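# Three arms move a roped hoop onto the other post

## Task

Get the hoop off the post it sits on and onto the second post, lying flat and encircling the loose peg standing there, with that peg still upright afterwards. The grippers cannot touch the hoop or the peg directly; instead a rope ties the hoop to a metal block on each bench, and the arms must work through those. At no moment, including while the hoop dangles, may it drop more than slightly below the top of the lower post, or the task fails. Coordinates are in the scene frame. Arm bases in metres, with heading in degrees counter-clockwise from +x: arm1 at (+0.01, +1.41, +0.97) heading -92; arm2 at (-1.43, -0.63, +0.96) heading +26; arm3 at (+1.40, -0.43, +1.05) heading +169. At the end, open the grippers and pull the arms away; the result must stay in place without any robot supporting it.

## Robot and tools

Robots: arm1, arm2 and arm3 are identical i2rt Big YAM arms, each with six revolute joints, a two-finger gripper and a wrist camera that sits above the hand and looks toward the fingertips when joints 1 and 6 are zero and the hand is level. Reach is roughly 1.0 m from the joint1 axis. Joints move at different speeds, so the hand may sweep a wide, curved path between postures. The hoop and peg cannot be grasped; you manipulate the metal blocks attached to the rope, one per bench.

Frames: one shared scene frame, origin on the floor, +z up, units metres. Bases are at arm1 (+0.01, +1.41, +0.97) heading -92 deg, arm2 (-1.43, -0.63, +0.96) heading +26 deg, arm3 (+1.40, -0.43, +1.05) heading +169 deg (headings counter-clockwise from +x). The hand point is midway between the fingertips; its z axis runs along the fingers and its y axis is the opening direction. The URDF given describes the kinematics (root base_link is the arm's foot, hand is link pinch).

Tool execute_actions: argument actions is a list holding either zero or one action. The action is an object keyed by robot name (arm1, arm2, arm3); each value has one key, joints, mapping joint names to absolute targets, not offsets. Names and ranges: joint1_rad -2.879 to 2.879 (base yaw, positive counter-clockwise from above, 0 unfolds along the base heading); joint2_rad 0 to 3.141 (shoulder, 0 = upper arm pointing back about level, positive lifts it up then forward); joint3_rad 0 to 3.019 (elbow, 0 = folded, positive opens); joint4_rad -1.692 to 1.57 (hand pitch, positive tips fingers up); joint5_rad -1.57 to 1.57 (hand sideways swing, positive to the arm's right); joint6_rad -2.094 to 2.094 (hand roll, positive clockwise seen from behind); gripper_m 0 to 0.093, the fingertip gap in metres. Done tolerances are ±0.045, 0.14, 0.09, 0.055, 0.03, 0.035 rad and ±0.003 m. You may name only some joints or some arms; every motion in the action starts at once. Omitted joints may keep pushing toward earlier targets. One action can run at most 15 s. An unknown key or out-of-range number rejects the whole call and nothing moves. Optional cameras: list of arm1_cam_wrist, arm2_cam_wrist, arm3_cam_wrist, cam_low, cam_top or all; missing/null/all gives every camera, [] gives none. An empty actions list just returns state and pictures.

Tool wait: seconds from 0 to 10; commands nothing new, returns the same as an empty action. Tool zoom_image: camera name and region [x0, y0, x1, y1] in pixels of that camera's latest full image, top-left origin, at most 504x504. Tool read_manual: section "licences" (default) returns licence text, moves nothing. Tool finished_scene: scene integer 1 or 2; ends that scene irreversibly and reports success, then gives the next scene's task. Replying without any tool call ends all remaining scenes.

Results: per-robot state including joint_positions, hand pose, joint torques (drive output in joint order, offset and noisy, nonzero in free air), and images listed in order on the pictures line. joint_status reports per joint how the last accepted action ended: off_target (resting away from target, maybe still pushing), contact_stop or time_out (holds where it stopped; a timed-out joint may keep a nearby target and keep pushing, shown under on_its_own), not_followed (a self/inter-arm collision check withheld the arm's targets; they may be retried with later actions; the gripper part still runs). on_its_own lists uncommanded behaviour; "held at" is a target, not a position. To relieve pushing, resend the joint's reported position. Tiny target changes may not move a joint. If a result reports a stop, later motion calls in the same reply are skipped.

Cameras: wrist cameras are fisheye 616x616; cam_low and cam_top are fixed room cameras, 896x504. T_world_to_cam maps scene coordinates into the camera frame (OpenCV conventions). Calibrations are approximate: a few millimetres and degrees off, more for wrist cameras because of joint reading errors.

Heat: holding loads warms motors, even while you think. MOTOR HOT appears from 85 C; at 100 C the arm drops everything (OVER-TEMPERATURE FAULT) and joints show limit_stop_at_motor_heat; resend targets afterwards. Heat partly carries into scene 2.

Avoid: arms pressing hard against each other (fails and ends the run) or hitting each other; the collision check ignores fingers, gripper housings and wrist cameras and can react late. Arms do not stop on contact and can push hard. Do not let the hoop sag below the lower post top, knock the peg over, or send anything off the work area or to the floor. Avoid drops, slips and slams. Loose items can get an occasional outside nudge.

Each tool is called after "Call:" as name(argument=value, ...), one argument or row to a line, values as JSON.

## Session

Call:
execute_actions(
  actions=[],
)

Scene clock: 0.00 s.
Joint torques (N m, as the arm reports them, + toward a larger angle): no reading
Motor temperatures (°C, as the motors report them): arm1=[20 29 31 23 22 22] | arm2=[23 29 33 23 20 19] | arm3=[19 23 30 21 19 20]
arm1.joint_positions: joint1_rad=-0.715 joint2_rad=+0.481 joint3_rad=+1.423 joint4_rad=-1.274 joint5_rad=-0.013 joint6_rad=-0.444 gripper_m=+0.095
arm1.joint_status: not commanded
arm1.hand: x=-0.1099 y=+1.2771 z=+1.5693 quat_wxyz=(-0.115, -0.653, -0.486, +0.569) (m; scene frame)
arm2.joint_positions: joint1_rad=+0.142 joint2_rad=+0.303 joint3_rad=+1.573 joint4_rad=-1.472 joint5_rad=+0.224 joint6_rad=+0.281 gripper_m=+0.094
arm2.joint_status: not commanded
arm2.hand: x=-1.3808 y=-0.6460 z=+1.5834 quat_wxyz=(-0.601, +0.049, -0.775, -0.187) (m; scene frame)
arm3.joint_positions: joint1_rad=+0.873 joint2_rad=+0.616 joint3_rad=+1.378 joint4_rad=-1.276 joint5_rad=-0.106 joint6_rad=-0.004 gripper_m=+0.095
arm3.joint_status: not commanded
arm3.hand: x=+1.2259 y=-0.5905 z=+1.5962 quat_wxyz=(+0.213, +0.802, +0.313, -0.462) (m; scene frame)
pictures: arm1_cam_wrist, arm2_cam_wrist, arm3_cam_wrist, cam_low, cam_top
camera_calibration (this result's frames):
arm1_cam_wrist: T_world_to_cam=[[-0.758661, 0.507015, 0.409109, -1.37623], [0.270906, 0.816611, -0.509664, -0.210003], [-0.59249, -0.275832, -0.756883, 1.59671], [0, 0, 0, 1]] pos_world=[-0.0411619, 1.30968, 1.66452]
arm2_cam_wrist: T_world_to_cam=[[0.297717, -0.925781, -0.233009, 0.179805], [-0.756548, -0.0799386, -0.649034, -0.0616604], [0.582238, 0.369511, -0.724197, 2.31307], [0, 0, 0, 1]] pos_world=[-1.44694, -0.693175, 1.677]
arm3_cam_wrist: T_world_to_cam=[[-0.706668, 0.70458, -0.0647089, 1.38861], [0.658177, 0.621042, -0.42557, 0.245438], [-0.259662, -0.343327, -0.902609, 1.6835], [0, 0, 0, 1]] pos_world=[1.25688, -0.552825, 1.71385]
Images, in order (width x height): arm1_cam_wrist 616x616, arm2_cam_wrist 616x616, arm3_cam_wrist 616x616, cam_low 896x504, cam_top 896x504.

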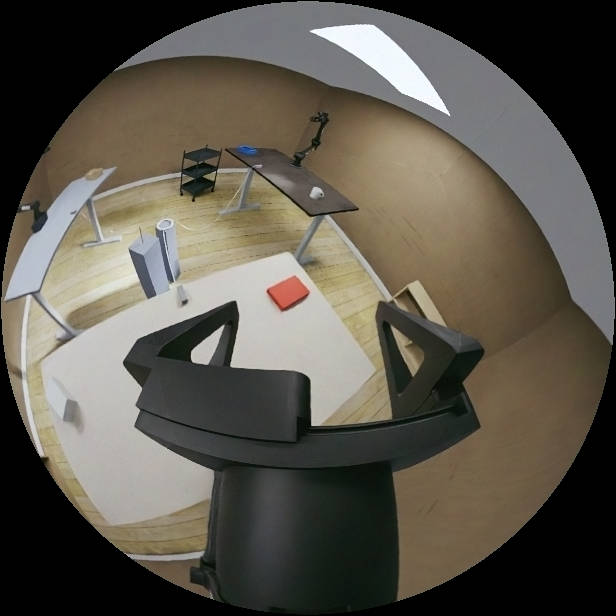

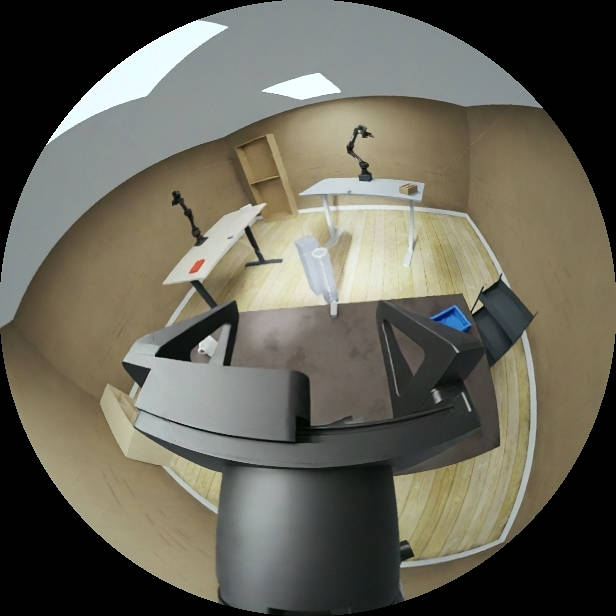

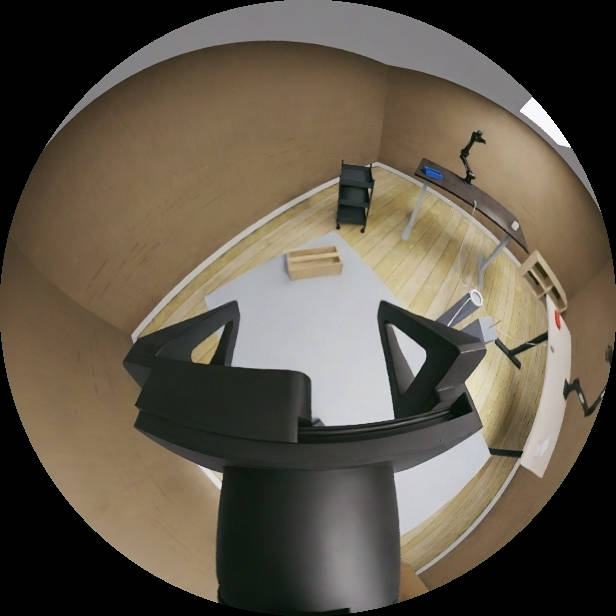

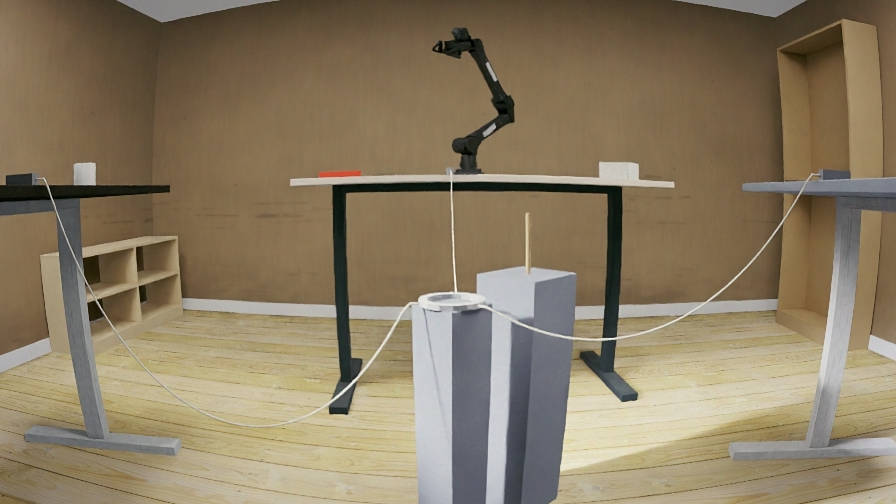

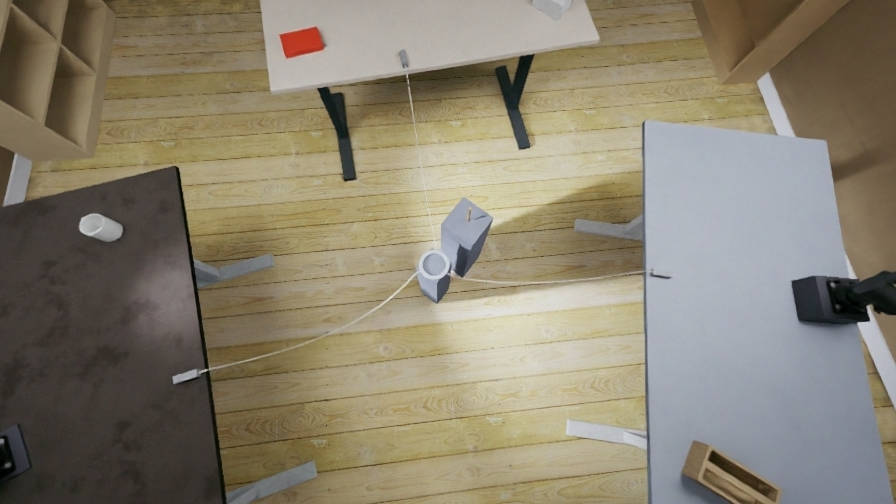

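Call:
zoom_image(
  camera="cam_top",
  region=[400, 185, 520, 305],
)

Call:
zoom_image(
  camera="cam_low",
  region=[395, 190, 595, 330],
)

Call:
zoom_image(
  camera="cam_top",
  region=[375, 30, 435, 90],
)

Call:
zoom_image(
  camera="cam_top",
  region=[160, 345, 220, 405],
)

Call:
zoom_image(
  camera="cam_top",
  region=[630, 245, 690, 305],
)

Region (400, 185, 520, 305) of cam_top's 896x504 image, scaled by 4.200, with more detail than that image has.

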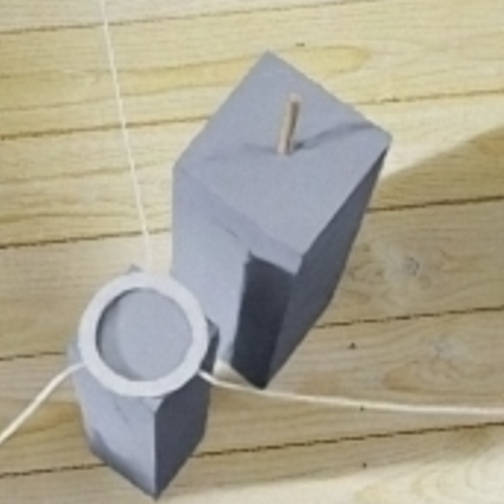

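Region (395, 190, 595, 330) of cam_low's 896x504 image, scaled by 2.520, with more detail than that image has; it fills the top 353 rows of this view, and the rest is white.

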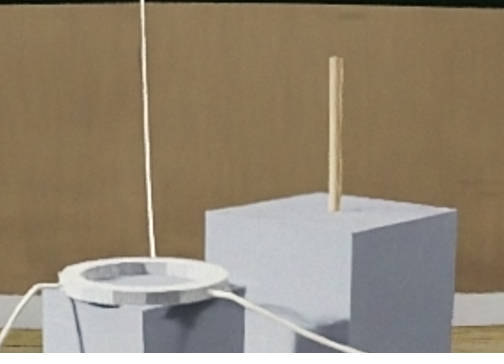

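Region (375, 30, 435, 90) of cam_top's 896x504 image, scaled by 8.400, with more detail than that image has.

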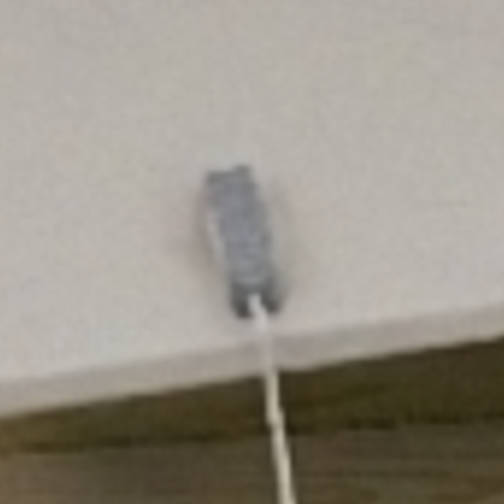

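Region (160, 345, 220, 405) of cam_top's 896x504 image, scaled by 8.400, with more detail than that image has.

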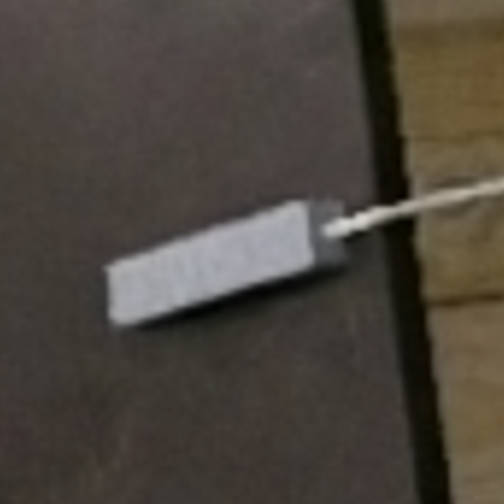

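Region (630, 245, 690, 305) of cam_top's 896x504 image, scaled by 8.400, with more detail than that image has.

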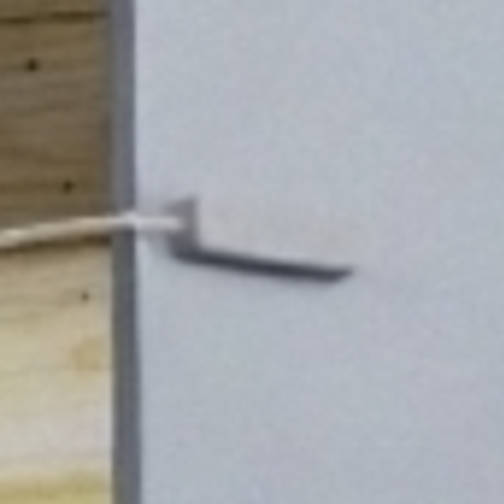

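Call:
zoom_image(
  camera="arm3_cam_wrist",
  region=[440, 260, 580, 400],
)

Call:
zoom_image(
  camera="arm2_cam_wrist",
  region=[210, 190, 350, 330],
)

Region (440, 260, 580, 400) of arm3_cam_wrist's 616x616 image, scaled by 3.600, with more detail than that image has.

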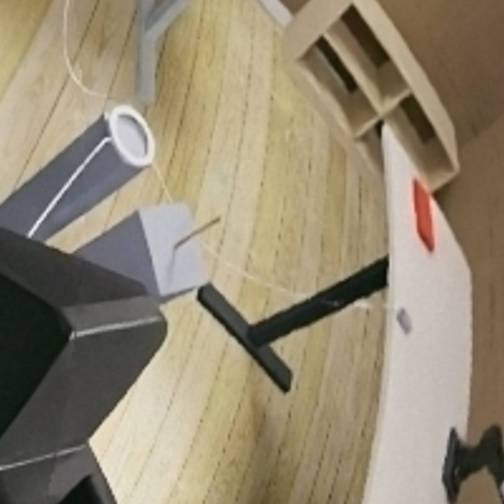

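Region (210, 190, 350, 330) of arm2_cam_wrist's 616x616 image, scaled by 3.600, with more detail than that image has.

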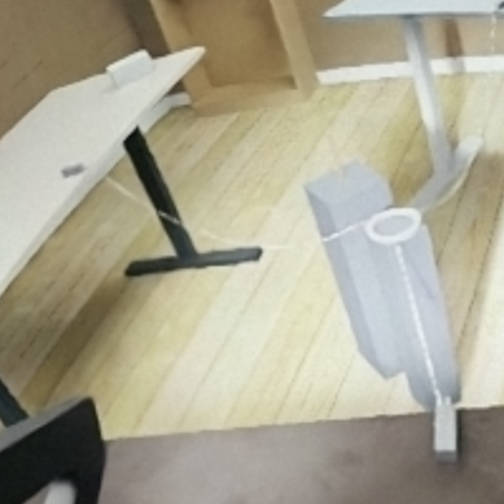

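Call:
execute_actions(
  actions=[
    {"arm1":{"joints":{"joint1_rad":-0.079,"joint2_rad":1.925,"joint3_rad":1.53,"joint4_rad":-1.122,"joint5_rad":0,"joint6_rad":-0.21,"gripper_m":0.08}},"arm2":{"joints":{"joint1_rad":-0.146,"joint2_rad":1.925,"joint3_rad":1.578,"joint4_rad":-1.184,"joint5_rad":0,"joint6_rad":0.12,"gripper_m":0.08}},"arm3":{"joints":{"joint1_rad":-0.078,"joint2_rad":2.04,"joint3_rad":1.495,"joint4_rad":-0.96,"joint5_rad":0,"joint6_rad":0,"gripper_m":0.08}}},
  ],
)

Scene clock: 93.10 s.
Joint torques (N m, as the arm reports them, + toward a larger angle): arm1=[  0.55 -16.39   7.94   1.04   0.03   0.18] | arm2=[ -0.41 -20.73   8.74   0.64  -0.17  -0.14] | arm3=[  1.12 -19.34   8.99   0.69  -0.04   0.04]
Motor temperatures (°C, as the motors report them): arm1=[20 29 37 23 22 22] | arm2=[23 29 34 23 20 19] | arm3=[19 23 36 22 19 20]
arm1.joint_positions: joint1_rad=-0.072 joint2_rad=+1.926 joint3_rad=+1.517 joint4_rad=-1.135 joint5_rad=+0.000 joint6_rad=-0.218 gripper_m=+0.080
arm1.joint_status: all done
arm1.hand: x=-0.0520 y=+0.8355 z=+1.0392 quat_wxyz=(-0.008, -0.665, -0.747, +0.011) (m; scene frame)
arm2.joint_positions: joint1_rad=-0.140 joint2_rad=+1.945 joint3_rad=+1.562 joint4_rad=-1.192 joint5_rad=+0.004 joint6_rad=+0.134 gripper_m=+0.080
arm2.joint_status: all done
arm2.hand: x=-0.8849 y=-0.4567 z=+1.0223 quat_wxyz=(+0.008, +0.088, -0.996, +0.003) (m; scene frame)
arm3.joint_positions: joint1_rad=-0.088 joint2_rad=+2.046 joint3_rad=+1.476 joint4_rad=-0.968 joint5_rad=+0.000 joint6_rad=-0.004 gripper_m=+0.080
arm3.joint_status: all done
arm3.hand: x=+0.8396 y=-0.2666 z=+1.0302 quat_wxyz=(+0.002, +0.990, -0.137, -0.016) (m; scene frame)
pictures: arm1_cam_wrist, arm2_cam_wrist, arm3_cam_wrist, cam_low, cam_top
camera_calibration (this result's frames):
arm1_cam_wrist: T_world_to_cam=[[-0.992781, -0.11857, 0.0180878, 0.0252917], [-0.0884129, 0.825345, 0.557664, -1.27041], [-0.0810511, 0.552039, -0.82987, 0.51868], [0, 0, 0, 1]] pos_world=[-0.0451719, 0.765193, 1.13844]
arm2_cam_wrist: T_world_to_cam=[[0.172898, -0.984908, 0.00784687, -0.306983], [-0.7903, -0.133972, 0.597894, -1.36483], [-0.58782, -0.109576, -0.801537, 0.372977], [0, 0, 0, 1]] pos_world=[-0.806302, -0.444329, 1.11738]
arm3_cam_wrist: T_world_to_cam=[[0.276859, 0.960636, -0.0229492, 0.0502973], [0.799719, -0.21711, 0.559744, -1.29971], [0.532728, -0.173323, -0.828348, 0.48706], [0, 0, 0, 1]] pos_world=[0.766003, -0.246078, 1.13211]
Images, in order (width x height): arm1_cam_wrist 616x616, arm2_cam_wrist 616x616, arm3_cam_wrist 616x616, cam_low 896x504, cam_top 896x504.

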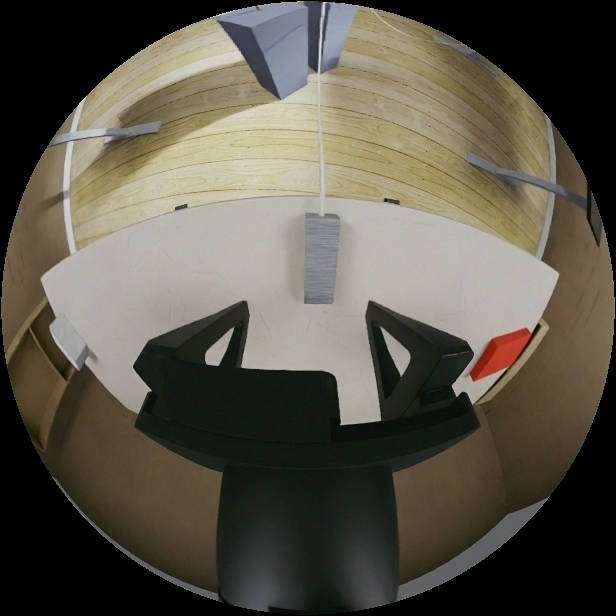

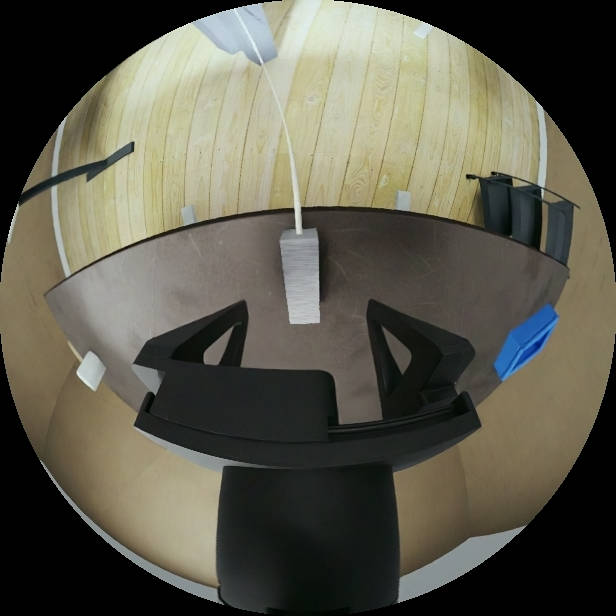

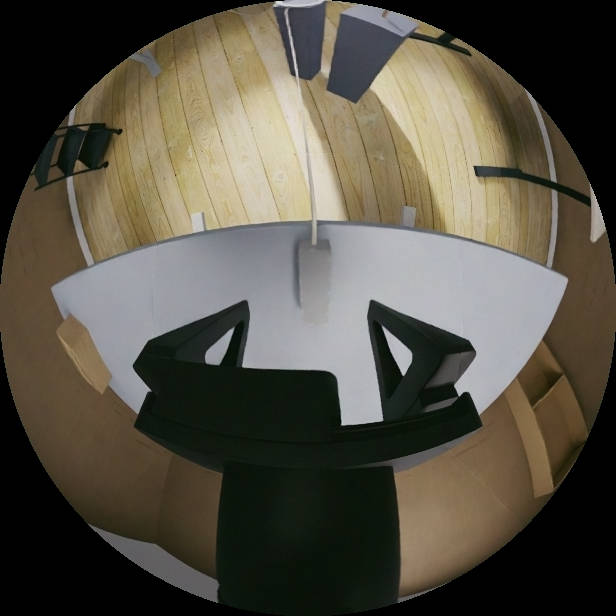

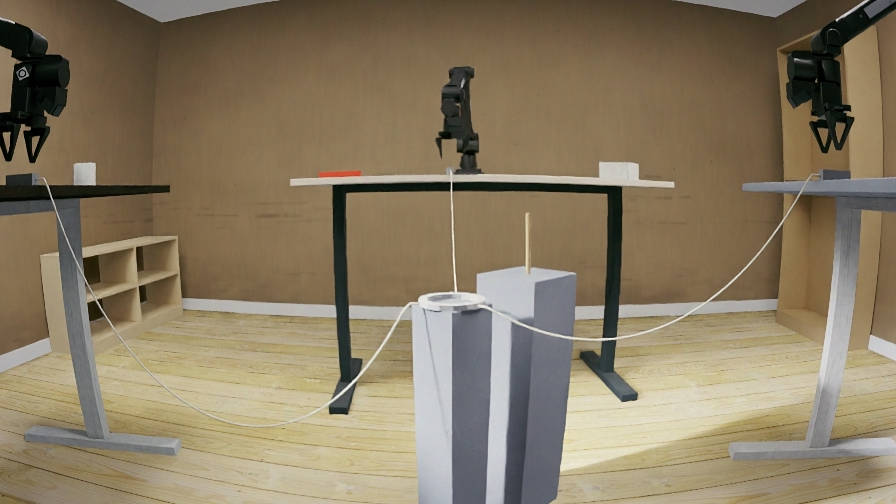

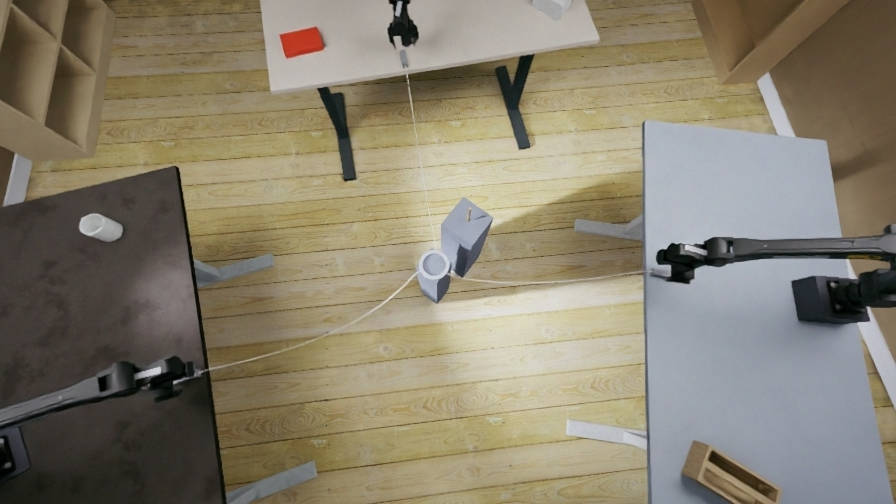

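Call:
execute_actions(
  actions=[
    {"arm1":{"joints":{"joint1_rad":-0.102,"joint2_rad":2.033,"joint4_rad":-1.036,"gripper_m":0.06}},"arm2":{"joints":{"joint2_rad":2.008,"joint4_rad":-1.135,"gripper_m":0.055}},"arm3":{"joints":{"joint1_rad":-0.1,"joint2_rad":2.153,"joint4_rad":-0.915,"gripper_m":0.055}}},
  ],
  cameras=["arm1_cam_wrist","arm2_cam_wrist","arm3_cam_wrist"],
)

Scene clock: 110.40 s.
Joint torques (N m, as the arm reports them, + toward a larger angle): arm1=[  0.86 -17.69   7.47   1.11   0.03   0.17] | arm2=[ -0.53 -21.1    8.44   0.77  -0.17  -0.13] | arm3=[ -0.67 -20.08   8.11   0.74  -0.08   0.04]
Motor temperatures (°C, as the motors report them): arm1=[20 32 37 23 22 22] | arm2=[23 32 37 23 20 19] | arm3=[19 27 35 21 19 20]
arm1.joint_positions: joint1_rad=-0.101 joint2_rad=+2.040 joint3_rad=+1.517 joint4_rad=-1.053 joint5_rad=+0.001 joint6_rad=-0.217 gripper_m=+0.060
arm1.joint_status: all done
arm1.hand: x=-0.0693 y=+0.8286 z=+0.9758 quat_wxyz=(+0.002, -0.676, -0.737, -0.002) (m; scene frame)
arm2.joint_positions: joint1_rad=-0.140 joint2_rad=+2.026 joint3_rad=+1.562 joint4_rad=-1.149 joint5_rad=+0.004 joint6_rad=+0.134 gripper_m=+0.055
arm2.joint_status: all done
arm2.hand: x=-0.8818 y=-0.4556 z=+0.9766 quat_wxyz=(+0.026, +0.088, -0.996, +0.007) (m; scene frame)
arm3.joint_positions: joint1_rad=-0.090 joint2_rad=+2.159 joint3_rad=+1.478 joint4_rad=-0.927 joint5_rad=+0.001 joint6_rad=-0.004 gripper_m=+0.055
arm3.joint_status: all done
arm3.hand: x=+0.8486 y=-0.2684 z=+0.9677 quat_wxyz=(+0.006, +0.990, -0.138, +0.018) (m; scene frame)
pictures: arm1_cam_wrist, arm2_cam_wrist, arm3_cam_wrist
camera_calibration (this result's frames):
arm1_cam_wrist: T_world_to_cam=[[-0.995824, -0.0905846, 0.011342, -0.00841438], [-0.0669564, 0.809163, 0.583756, -1.24144], [-0.0620569, 0.580559, -0.81185, 0.428625], [0, 0, 0, 1]] pos_world=[-0.0649023, 0.754922, 1.07277]
arm2_cam_wrist: T_world_to_cam=[[0.173372, -0.98477, 0.0130401, -0.310643], [-0.768026, -0.126902, 0.627719, -1.34109], [-0.616504, -0.118844, -0.778331, 0.286102], [0, 0, 0, 1]] pos_world=[-0.799754, -0.442098, 1.06856]
arm3_cam_wrist: T_world_to_cam=[[0.27969, 0.959844, -0.0217401, 0.0442533], [0.759557, -0.207365, 0.6165, -1.29053], [0.587236, -0.188942, -0.787055, 0.339688], [0, 0, 0, 1]] pos_world=[0.768375, -0.245905, 1.06393]
Images, in order (width x height): arm1_cam_wrist 616x616, arm2_cam_wrist 616x616, arm3_cam_wrist 616x616.

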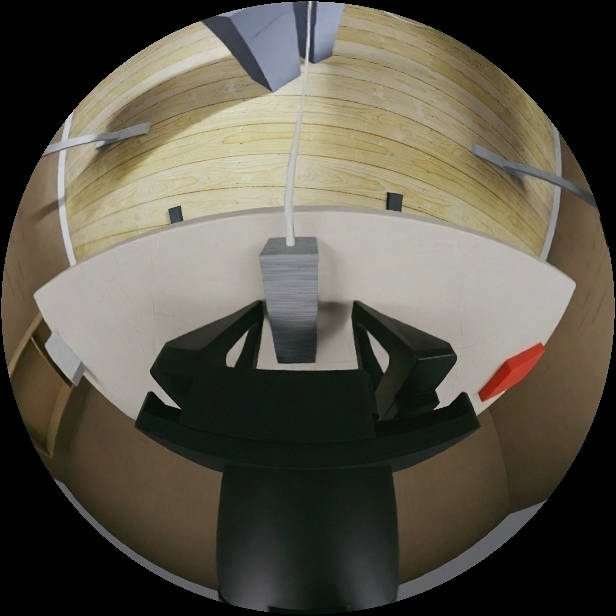

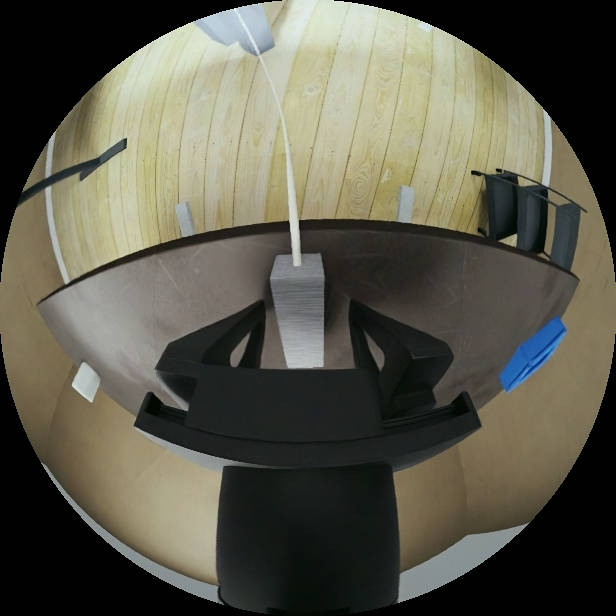

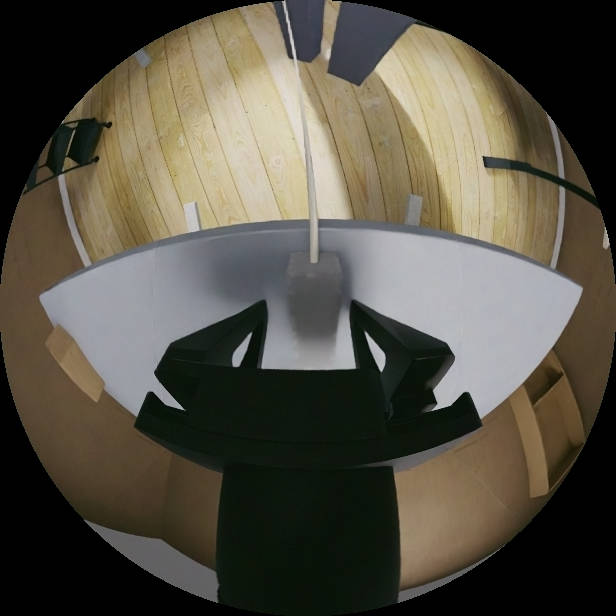

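Call:
execute_actions(
  actions=[
    {"arm1":{"joints":{"joint1_rad":-0.082,"gripper_m":0.0}},"arm2":{"joints":{"gripper_m":0.0}},"arm3":{"joints":{"gripper_m":0.0}}},
  ],
  cameras=[],
)

Scene clock: 118.37 s.
Joint torques (N m, as the arm reports them, + toward a larger angle): arm1=[  1.51 -17.79   7.5    1.15   0.     0.16] | arm2=[ -0.52 -21.38   8.36   0.75  -0.1   -0.12] | arm3=[ -0.67 -20.02   8.15   0.73  -0.08   0.03]
Motor temperatures (°C, as the motors report them): arm1=[20 33 37 23 22 22] | arm2=[23 32 37 23 20 19] | arm3=[19 28 35 21 19 20]
arm1.joint_positions: joint1_rad=-0.087 joint2_rad=+2.040 joint3_rad=+1.517 joint4_rad=-1.053 joint5_rad=+0.001 joint6_rad=-0.216 gripper_m=+0.025
arm1.joint_status: gripper_m off_target (ended at +0.025, target +0.000); the others done
arm1.hand: x=-0.0617 y=+0.8276 z=+0.9758 quat_wxyz=(+0.002, -0.671, -0.741, -0.002) (m; scene frame)
arm2.joint_positions: joint1_rad=-0.140 joint2_rad=+2.026 joint3_rad=+1.562 joint4_rad=-1.148 joint5_rad=+0.003 joint6_rad=+0.133 gripper_m=+0.024
arm2.joint_status: gripper_m off_target (ended at +0.024, target +0.000)
arm2.hand: x=-0.8816 y=-0.4552 z=+0.9766 quat_wxyz=(+0.026, +0.089, -0.996, +0.006) (m; scene frame)
arm3.joint_positions: joint1_rad=-0.090 joint2_rad=+2.159 joint3_rad=+1.478 joint4_rad=-0.927 joint5_rad=+0.001 joint6_rad=-0.004 gripper_m=+0.025
arm3.joint_status: gripper_m off_target (ended at +0.025, target +0.000)
arm3.hand: x=+0.8487 y=-0.2682 z=+0.9677 quat_wxyz=(+0.006, +0.990, -0.138, +0.018) (m; scene frame)
pictures: none
No camera images: the call's "cameras" was empty. Leave "cameras" out to get every camera's image.

Call:
execute_actions(
  actions=[
    {"arm1":{"joints":{"joint1_rad":0.112,"joint2_rad":1.85,"joint4_rad":-0.86,"joint6_rad":0}},"arm2":{"joints":{"joint1_rad":-0.198,"joint2_rad":1.288,"joint4_rad":-1.605,"joint6_rad":0}},"arm3":{"joints":{"joint1_rad":0.316,"joint2_rad":2.0,"joint4_rad":-0.395}}},
  ],
)

Scene clock: 169.00 s.
Joint torques (N m, as the arm reports them, + toward a larger angle): arm1=[  1.44 -16.28   8.75   1.89   0.12   0.18] | arm2=[  0.44 -11.44  10.04   0.43  -0.08  -0.13] | arm3=[  0.63 -20.11  10.2    2.48   0.01   0.04]
Motor temperatures (°C, as the motors report them): arm1=[20 37 37 23 22 22] | arm2=[23 34 38 23 20 19] | arm3=[19 31 35 21 19 20]
arm1.joint_positions: joint1_rad=+0.105 joint2_rad=+1.850 joint3_rad=+1.514 joint4_rad=-0.881 joint5_rad=-0.001 joint6_rad=-0.007 gripper_m=+0.025
arm1.joint_status: all done
arm1.hand: x=+0.0550 y=+0.7714 z=+1.0938 quat_wxyz=(-0.129, -0.667, -0.724, +0.120) (m; scene frame)
arm2.joint_positions: joint1_rad=-0.205 joint2_rad=+1.305 joint3_rad=+1.557 joint4_rad=-1.598 joint5_rad=+0.002 joint6_rad=+0.014 gripper_m=+0.024
arm2.joint_status: all done
arm2.hand: x=-1.0303 y=-0.5317 z=+1.3235 quat_wxyz=(-0.106, +0.115, -0.988, -0.014) (m; scene frame)
arm3.joint_positions: joint1_rad=+0.310 joint2_rad=+2.002 joint3_rad=+1.475 joint4_rad=-0.424 joint5_rad=-0.001 joint6_rad=-0.004 gripper_m=+0.025
arm3.joint_status: all done
arm3.hand: x=+0.6921 y=-0.5116 z=+1.1015 quat_wxyz=(+0.021, +0.950, +0.057, -0.305) (m; scene frame)
pictures: arm1_cam_wrist, arm2_cam_wrist, arm3_cam_wrist, cam_low, cam_top
camera_calibration (this result's frames):
arm1_cam_wrist: T_world_to_cam=[[-0.996493, -0.0825807, 0.0135064, 0.100399], [-0.0761894, 0.962159, 0.26162, -1.02084], [-0.0346001, 0.259674, -0.965076, 0.97893], [0, 0, 0, 1]] pos_world=[0.0561407, 0.736297, 1.21046]
arm2_cam_wrist: T_world_to_cam=[[0.226029, -0.97412, 0.000749151, -0.28824], [-0.892607, -0.206807, 0.400604, -1.55286], [-0.390081, -0.0912169, -0.916251, 0.886022], [0, 0, 0, 1]] pos_world=[-0.975326, -0.521104, 1.43412]
arm3_cam_wrist: T_world_to_cam=[[-0.125588, 0.991863, -0.0208763, 0.620326], [0.992052, 0.125721, 0.00518405, -0.621729], [0.00776646, -0.0200593, -0.999769, 1.21273], [0, 0, 0, 1]] pos_world=[0.685275, -0.512787, 1.22862]
Images, in order (width x height): arm1_cam_wrist 616x616, arm2_cam_wrist 616x616, arm3_cam_wrist 616x616, cam_low 896x504, cam_top 896x504.

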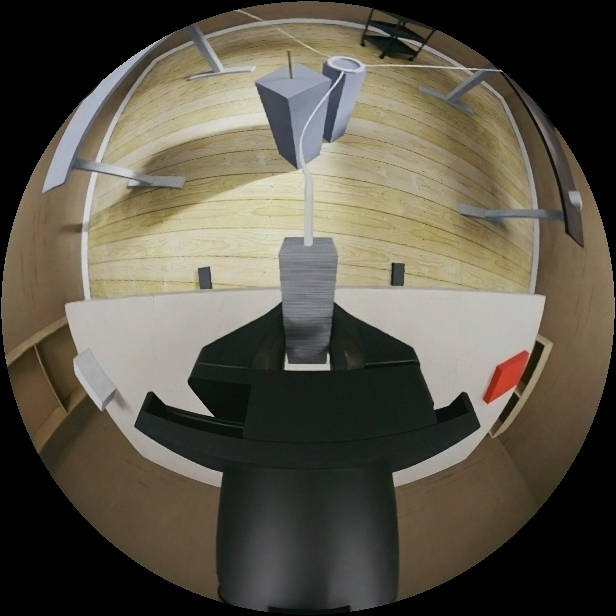

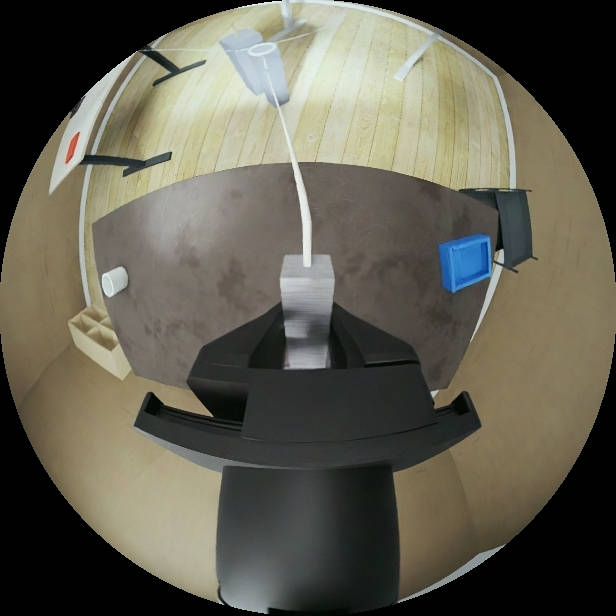

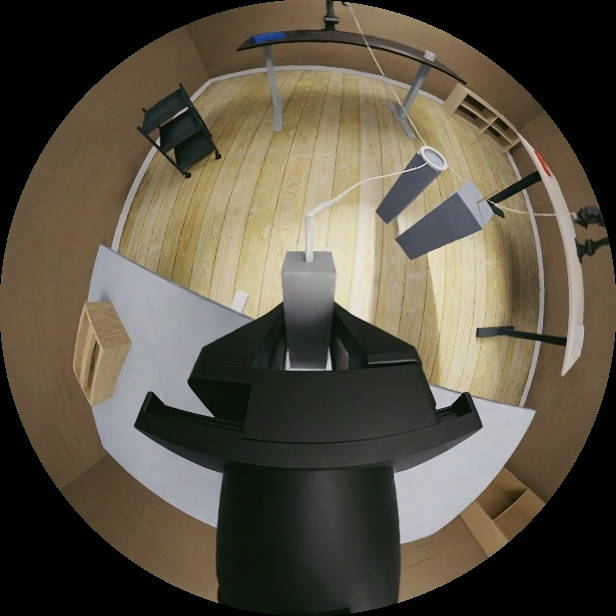

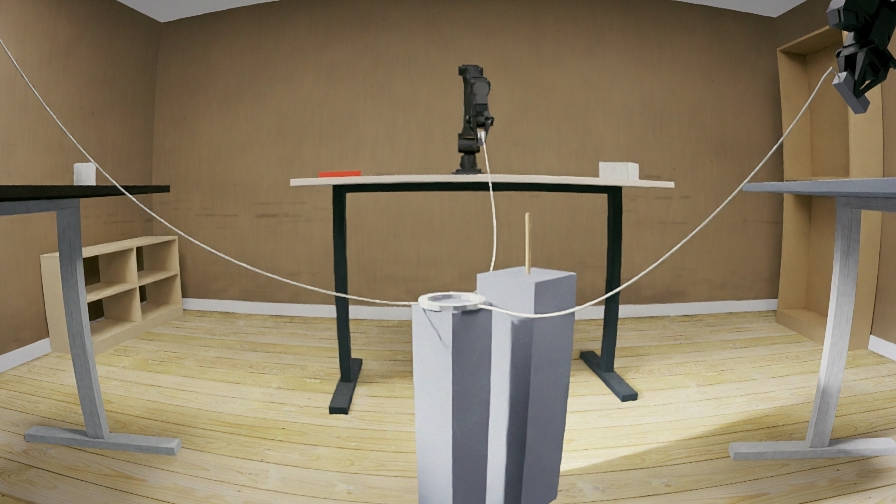

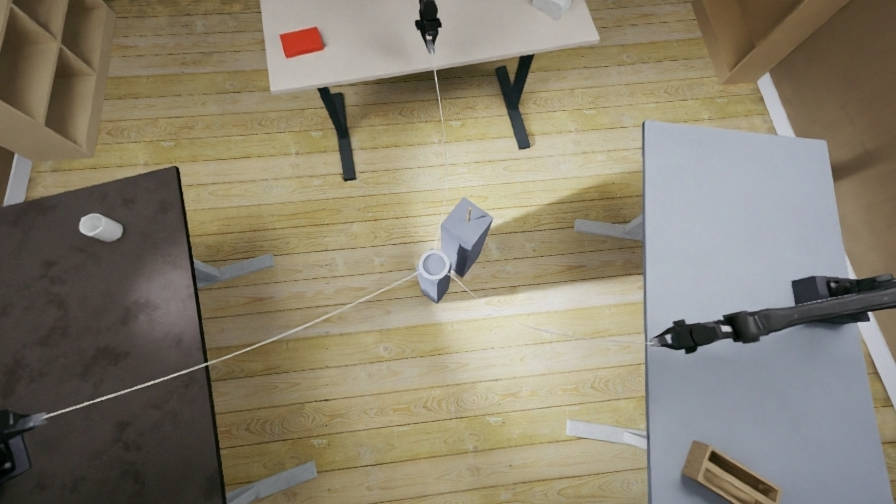

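Call:
execute_actions(
  actions=[],
  cameras=["arm2_cam_wrist","arm3_cam_wrist","cam_low","cam_top"],
)

Call:
zoom_image(
  camera="arm3_cam_wrist",
  region=[410, 100, 610, 300],
)

Call:
zoom_image(
  camera="cam_low",
  region=[400, 30, 896, 350],
)

Scene clock: 173.43 s.
Joint torques (N m, as the arm reports them, + toward a larger angle): arm1=[  1.44 -16.2    8.78   1.91   0.12   0.17] | arm2=[  0.44 -11.66  10.08   0.45  -0.08  -0.14] | arm3=[  0.62 -19.83  10.2    2.47  -0.01   0.03]
Motor temperatures (°C, as the motors report them): arm1=[20 36 38 23 22 22] | arm2=[23 33 39 23 20 19] | arm3=[19 31 35 21 19 20]
arm1.joint_positions: joint1_rad=+0.105 joint2_rad=+1.850 joint3_rad=+1.514 joint4_rad=-0.881 joint5_rad=-0.001 joint6_rad=-0.007 gripper_m=+0.025
arm1.joint_status: all done
arm1.hand: x=+0.0550 y=+0.7714 z=+1.0938 quat_wxyz=(-0.129, -0.667, -0.724, +0.120) (m; scene frame)
arm2.joint_positions: joint1_rad=-0.205 joint2_rad=+1.305 joint3_rad=+1.557 joint4_rad=-1.598 joint5_rad=+0.002 joint6_rad=+0.014 gripper_m=+0.024
arm2.joint_status: all done
arm2.hand: x=-1.0303 y=-0.5317 z=+1.3235 quat_wxyz=(-0.106, +0.115, -0.988, -0.014) (m; scene frame)
arm3.joint_positions: joint1_rad=+0.310 joint2_rad=+2.002 joint3_rad=+1.475 joint4_rad=-0.424 joint5_rad=-0.001 joint6_rad=-0.004 gripper_m=+0.025
arm3.joint_status: all done
arm3.hand: x=+0.6921 y=-0.5116 z=+1.1015 quat_wxyz=(+0.021, +0.950, +0.057, -0.305) (m; scene frame)
pictures: arm2_cam_wrist, arm3_cam_wrist, cam_low, cam_top
camera_calibration (this result's frames):
arm2_cam_wrist: T_world_to_cam=[[0.226029, -0.97412, 0.000749151, -0.28824], [-0.892607, -0.206807, 0.400604, -1.55286], [-0.390081, -0.0912169, -0.916251, 0.886022], [0, 0, 0, 1]] pos_world=[-0.975326, -0.521104, 1.43412]
arm3_cam_wrist: T_world_to_cam=[[-0.125588, 0.991863, -0.0208763, 0.620326], [0.992052, 0.125721, 0.00518405, -0.621729], [0.00776646, -0.0200593, -0.999769, 1.21273], [0, 0, 0, 1]] pos_world=[0.685275, -0.512787, 1.22862]
Images, in order (width x height): arm2_cam_wrist 616x616, arm3_cam_wrist 616x616, cam_low 896x504, cam_top 896x504.

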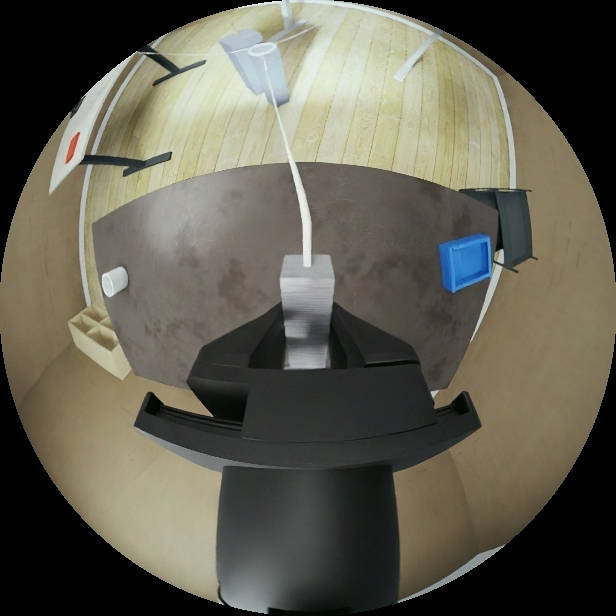

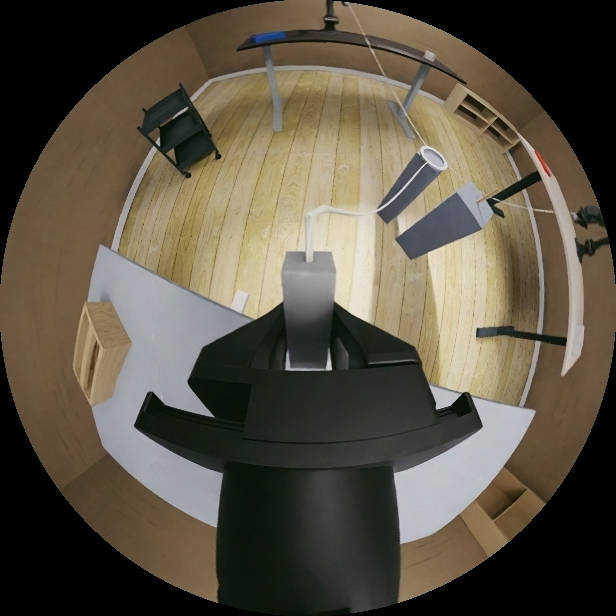

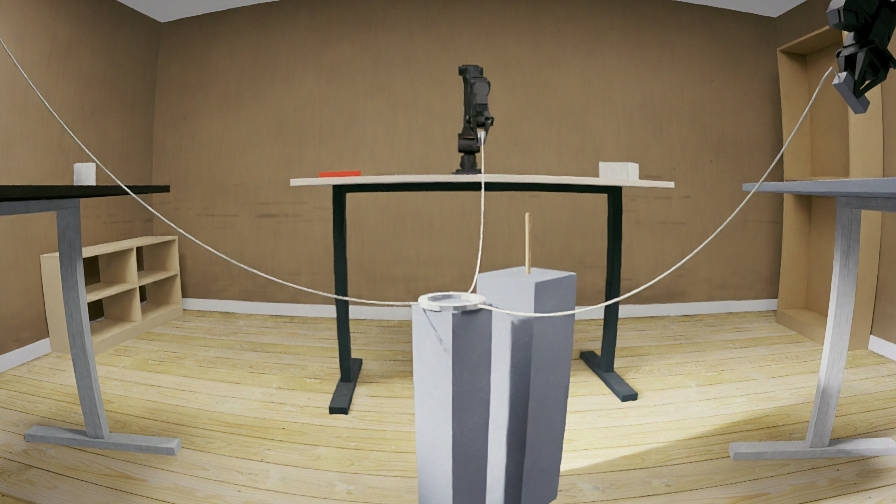

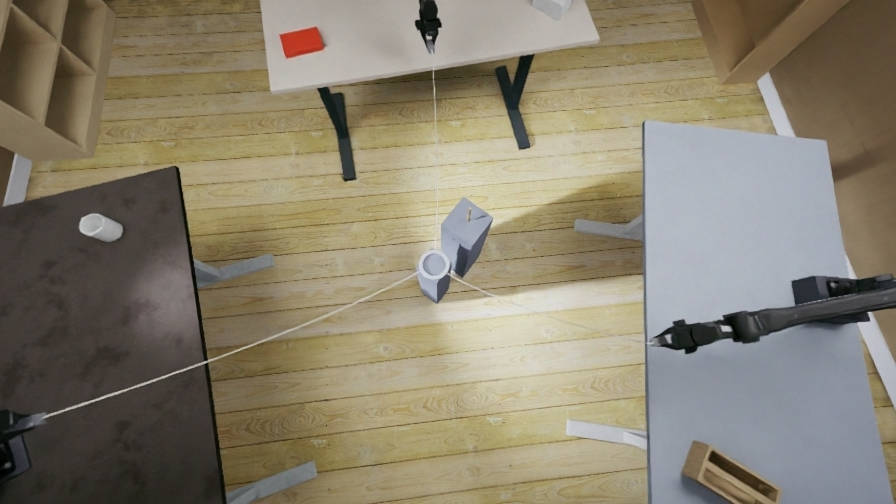

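Region (410, 100, 610, 300) of arm3_cam_wrist's 616x616 image, scaled by 2.520, with more detail than that image has.

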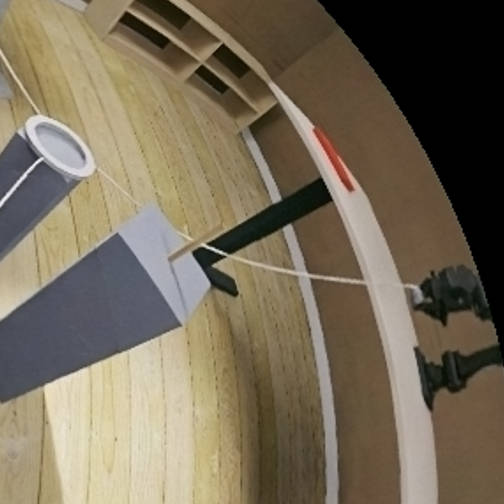

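Region (400, 30, 896, 350) of cam_low's 896x504 image, scaled by 1.016, with more detail than that image has; it fills the top 325 rows of this view, and the rest is white.

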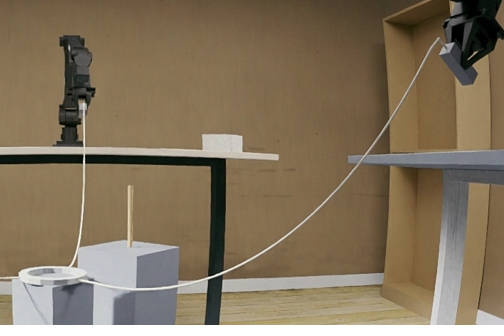

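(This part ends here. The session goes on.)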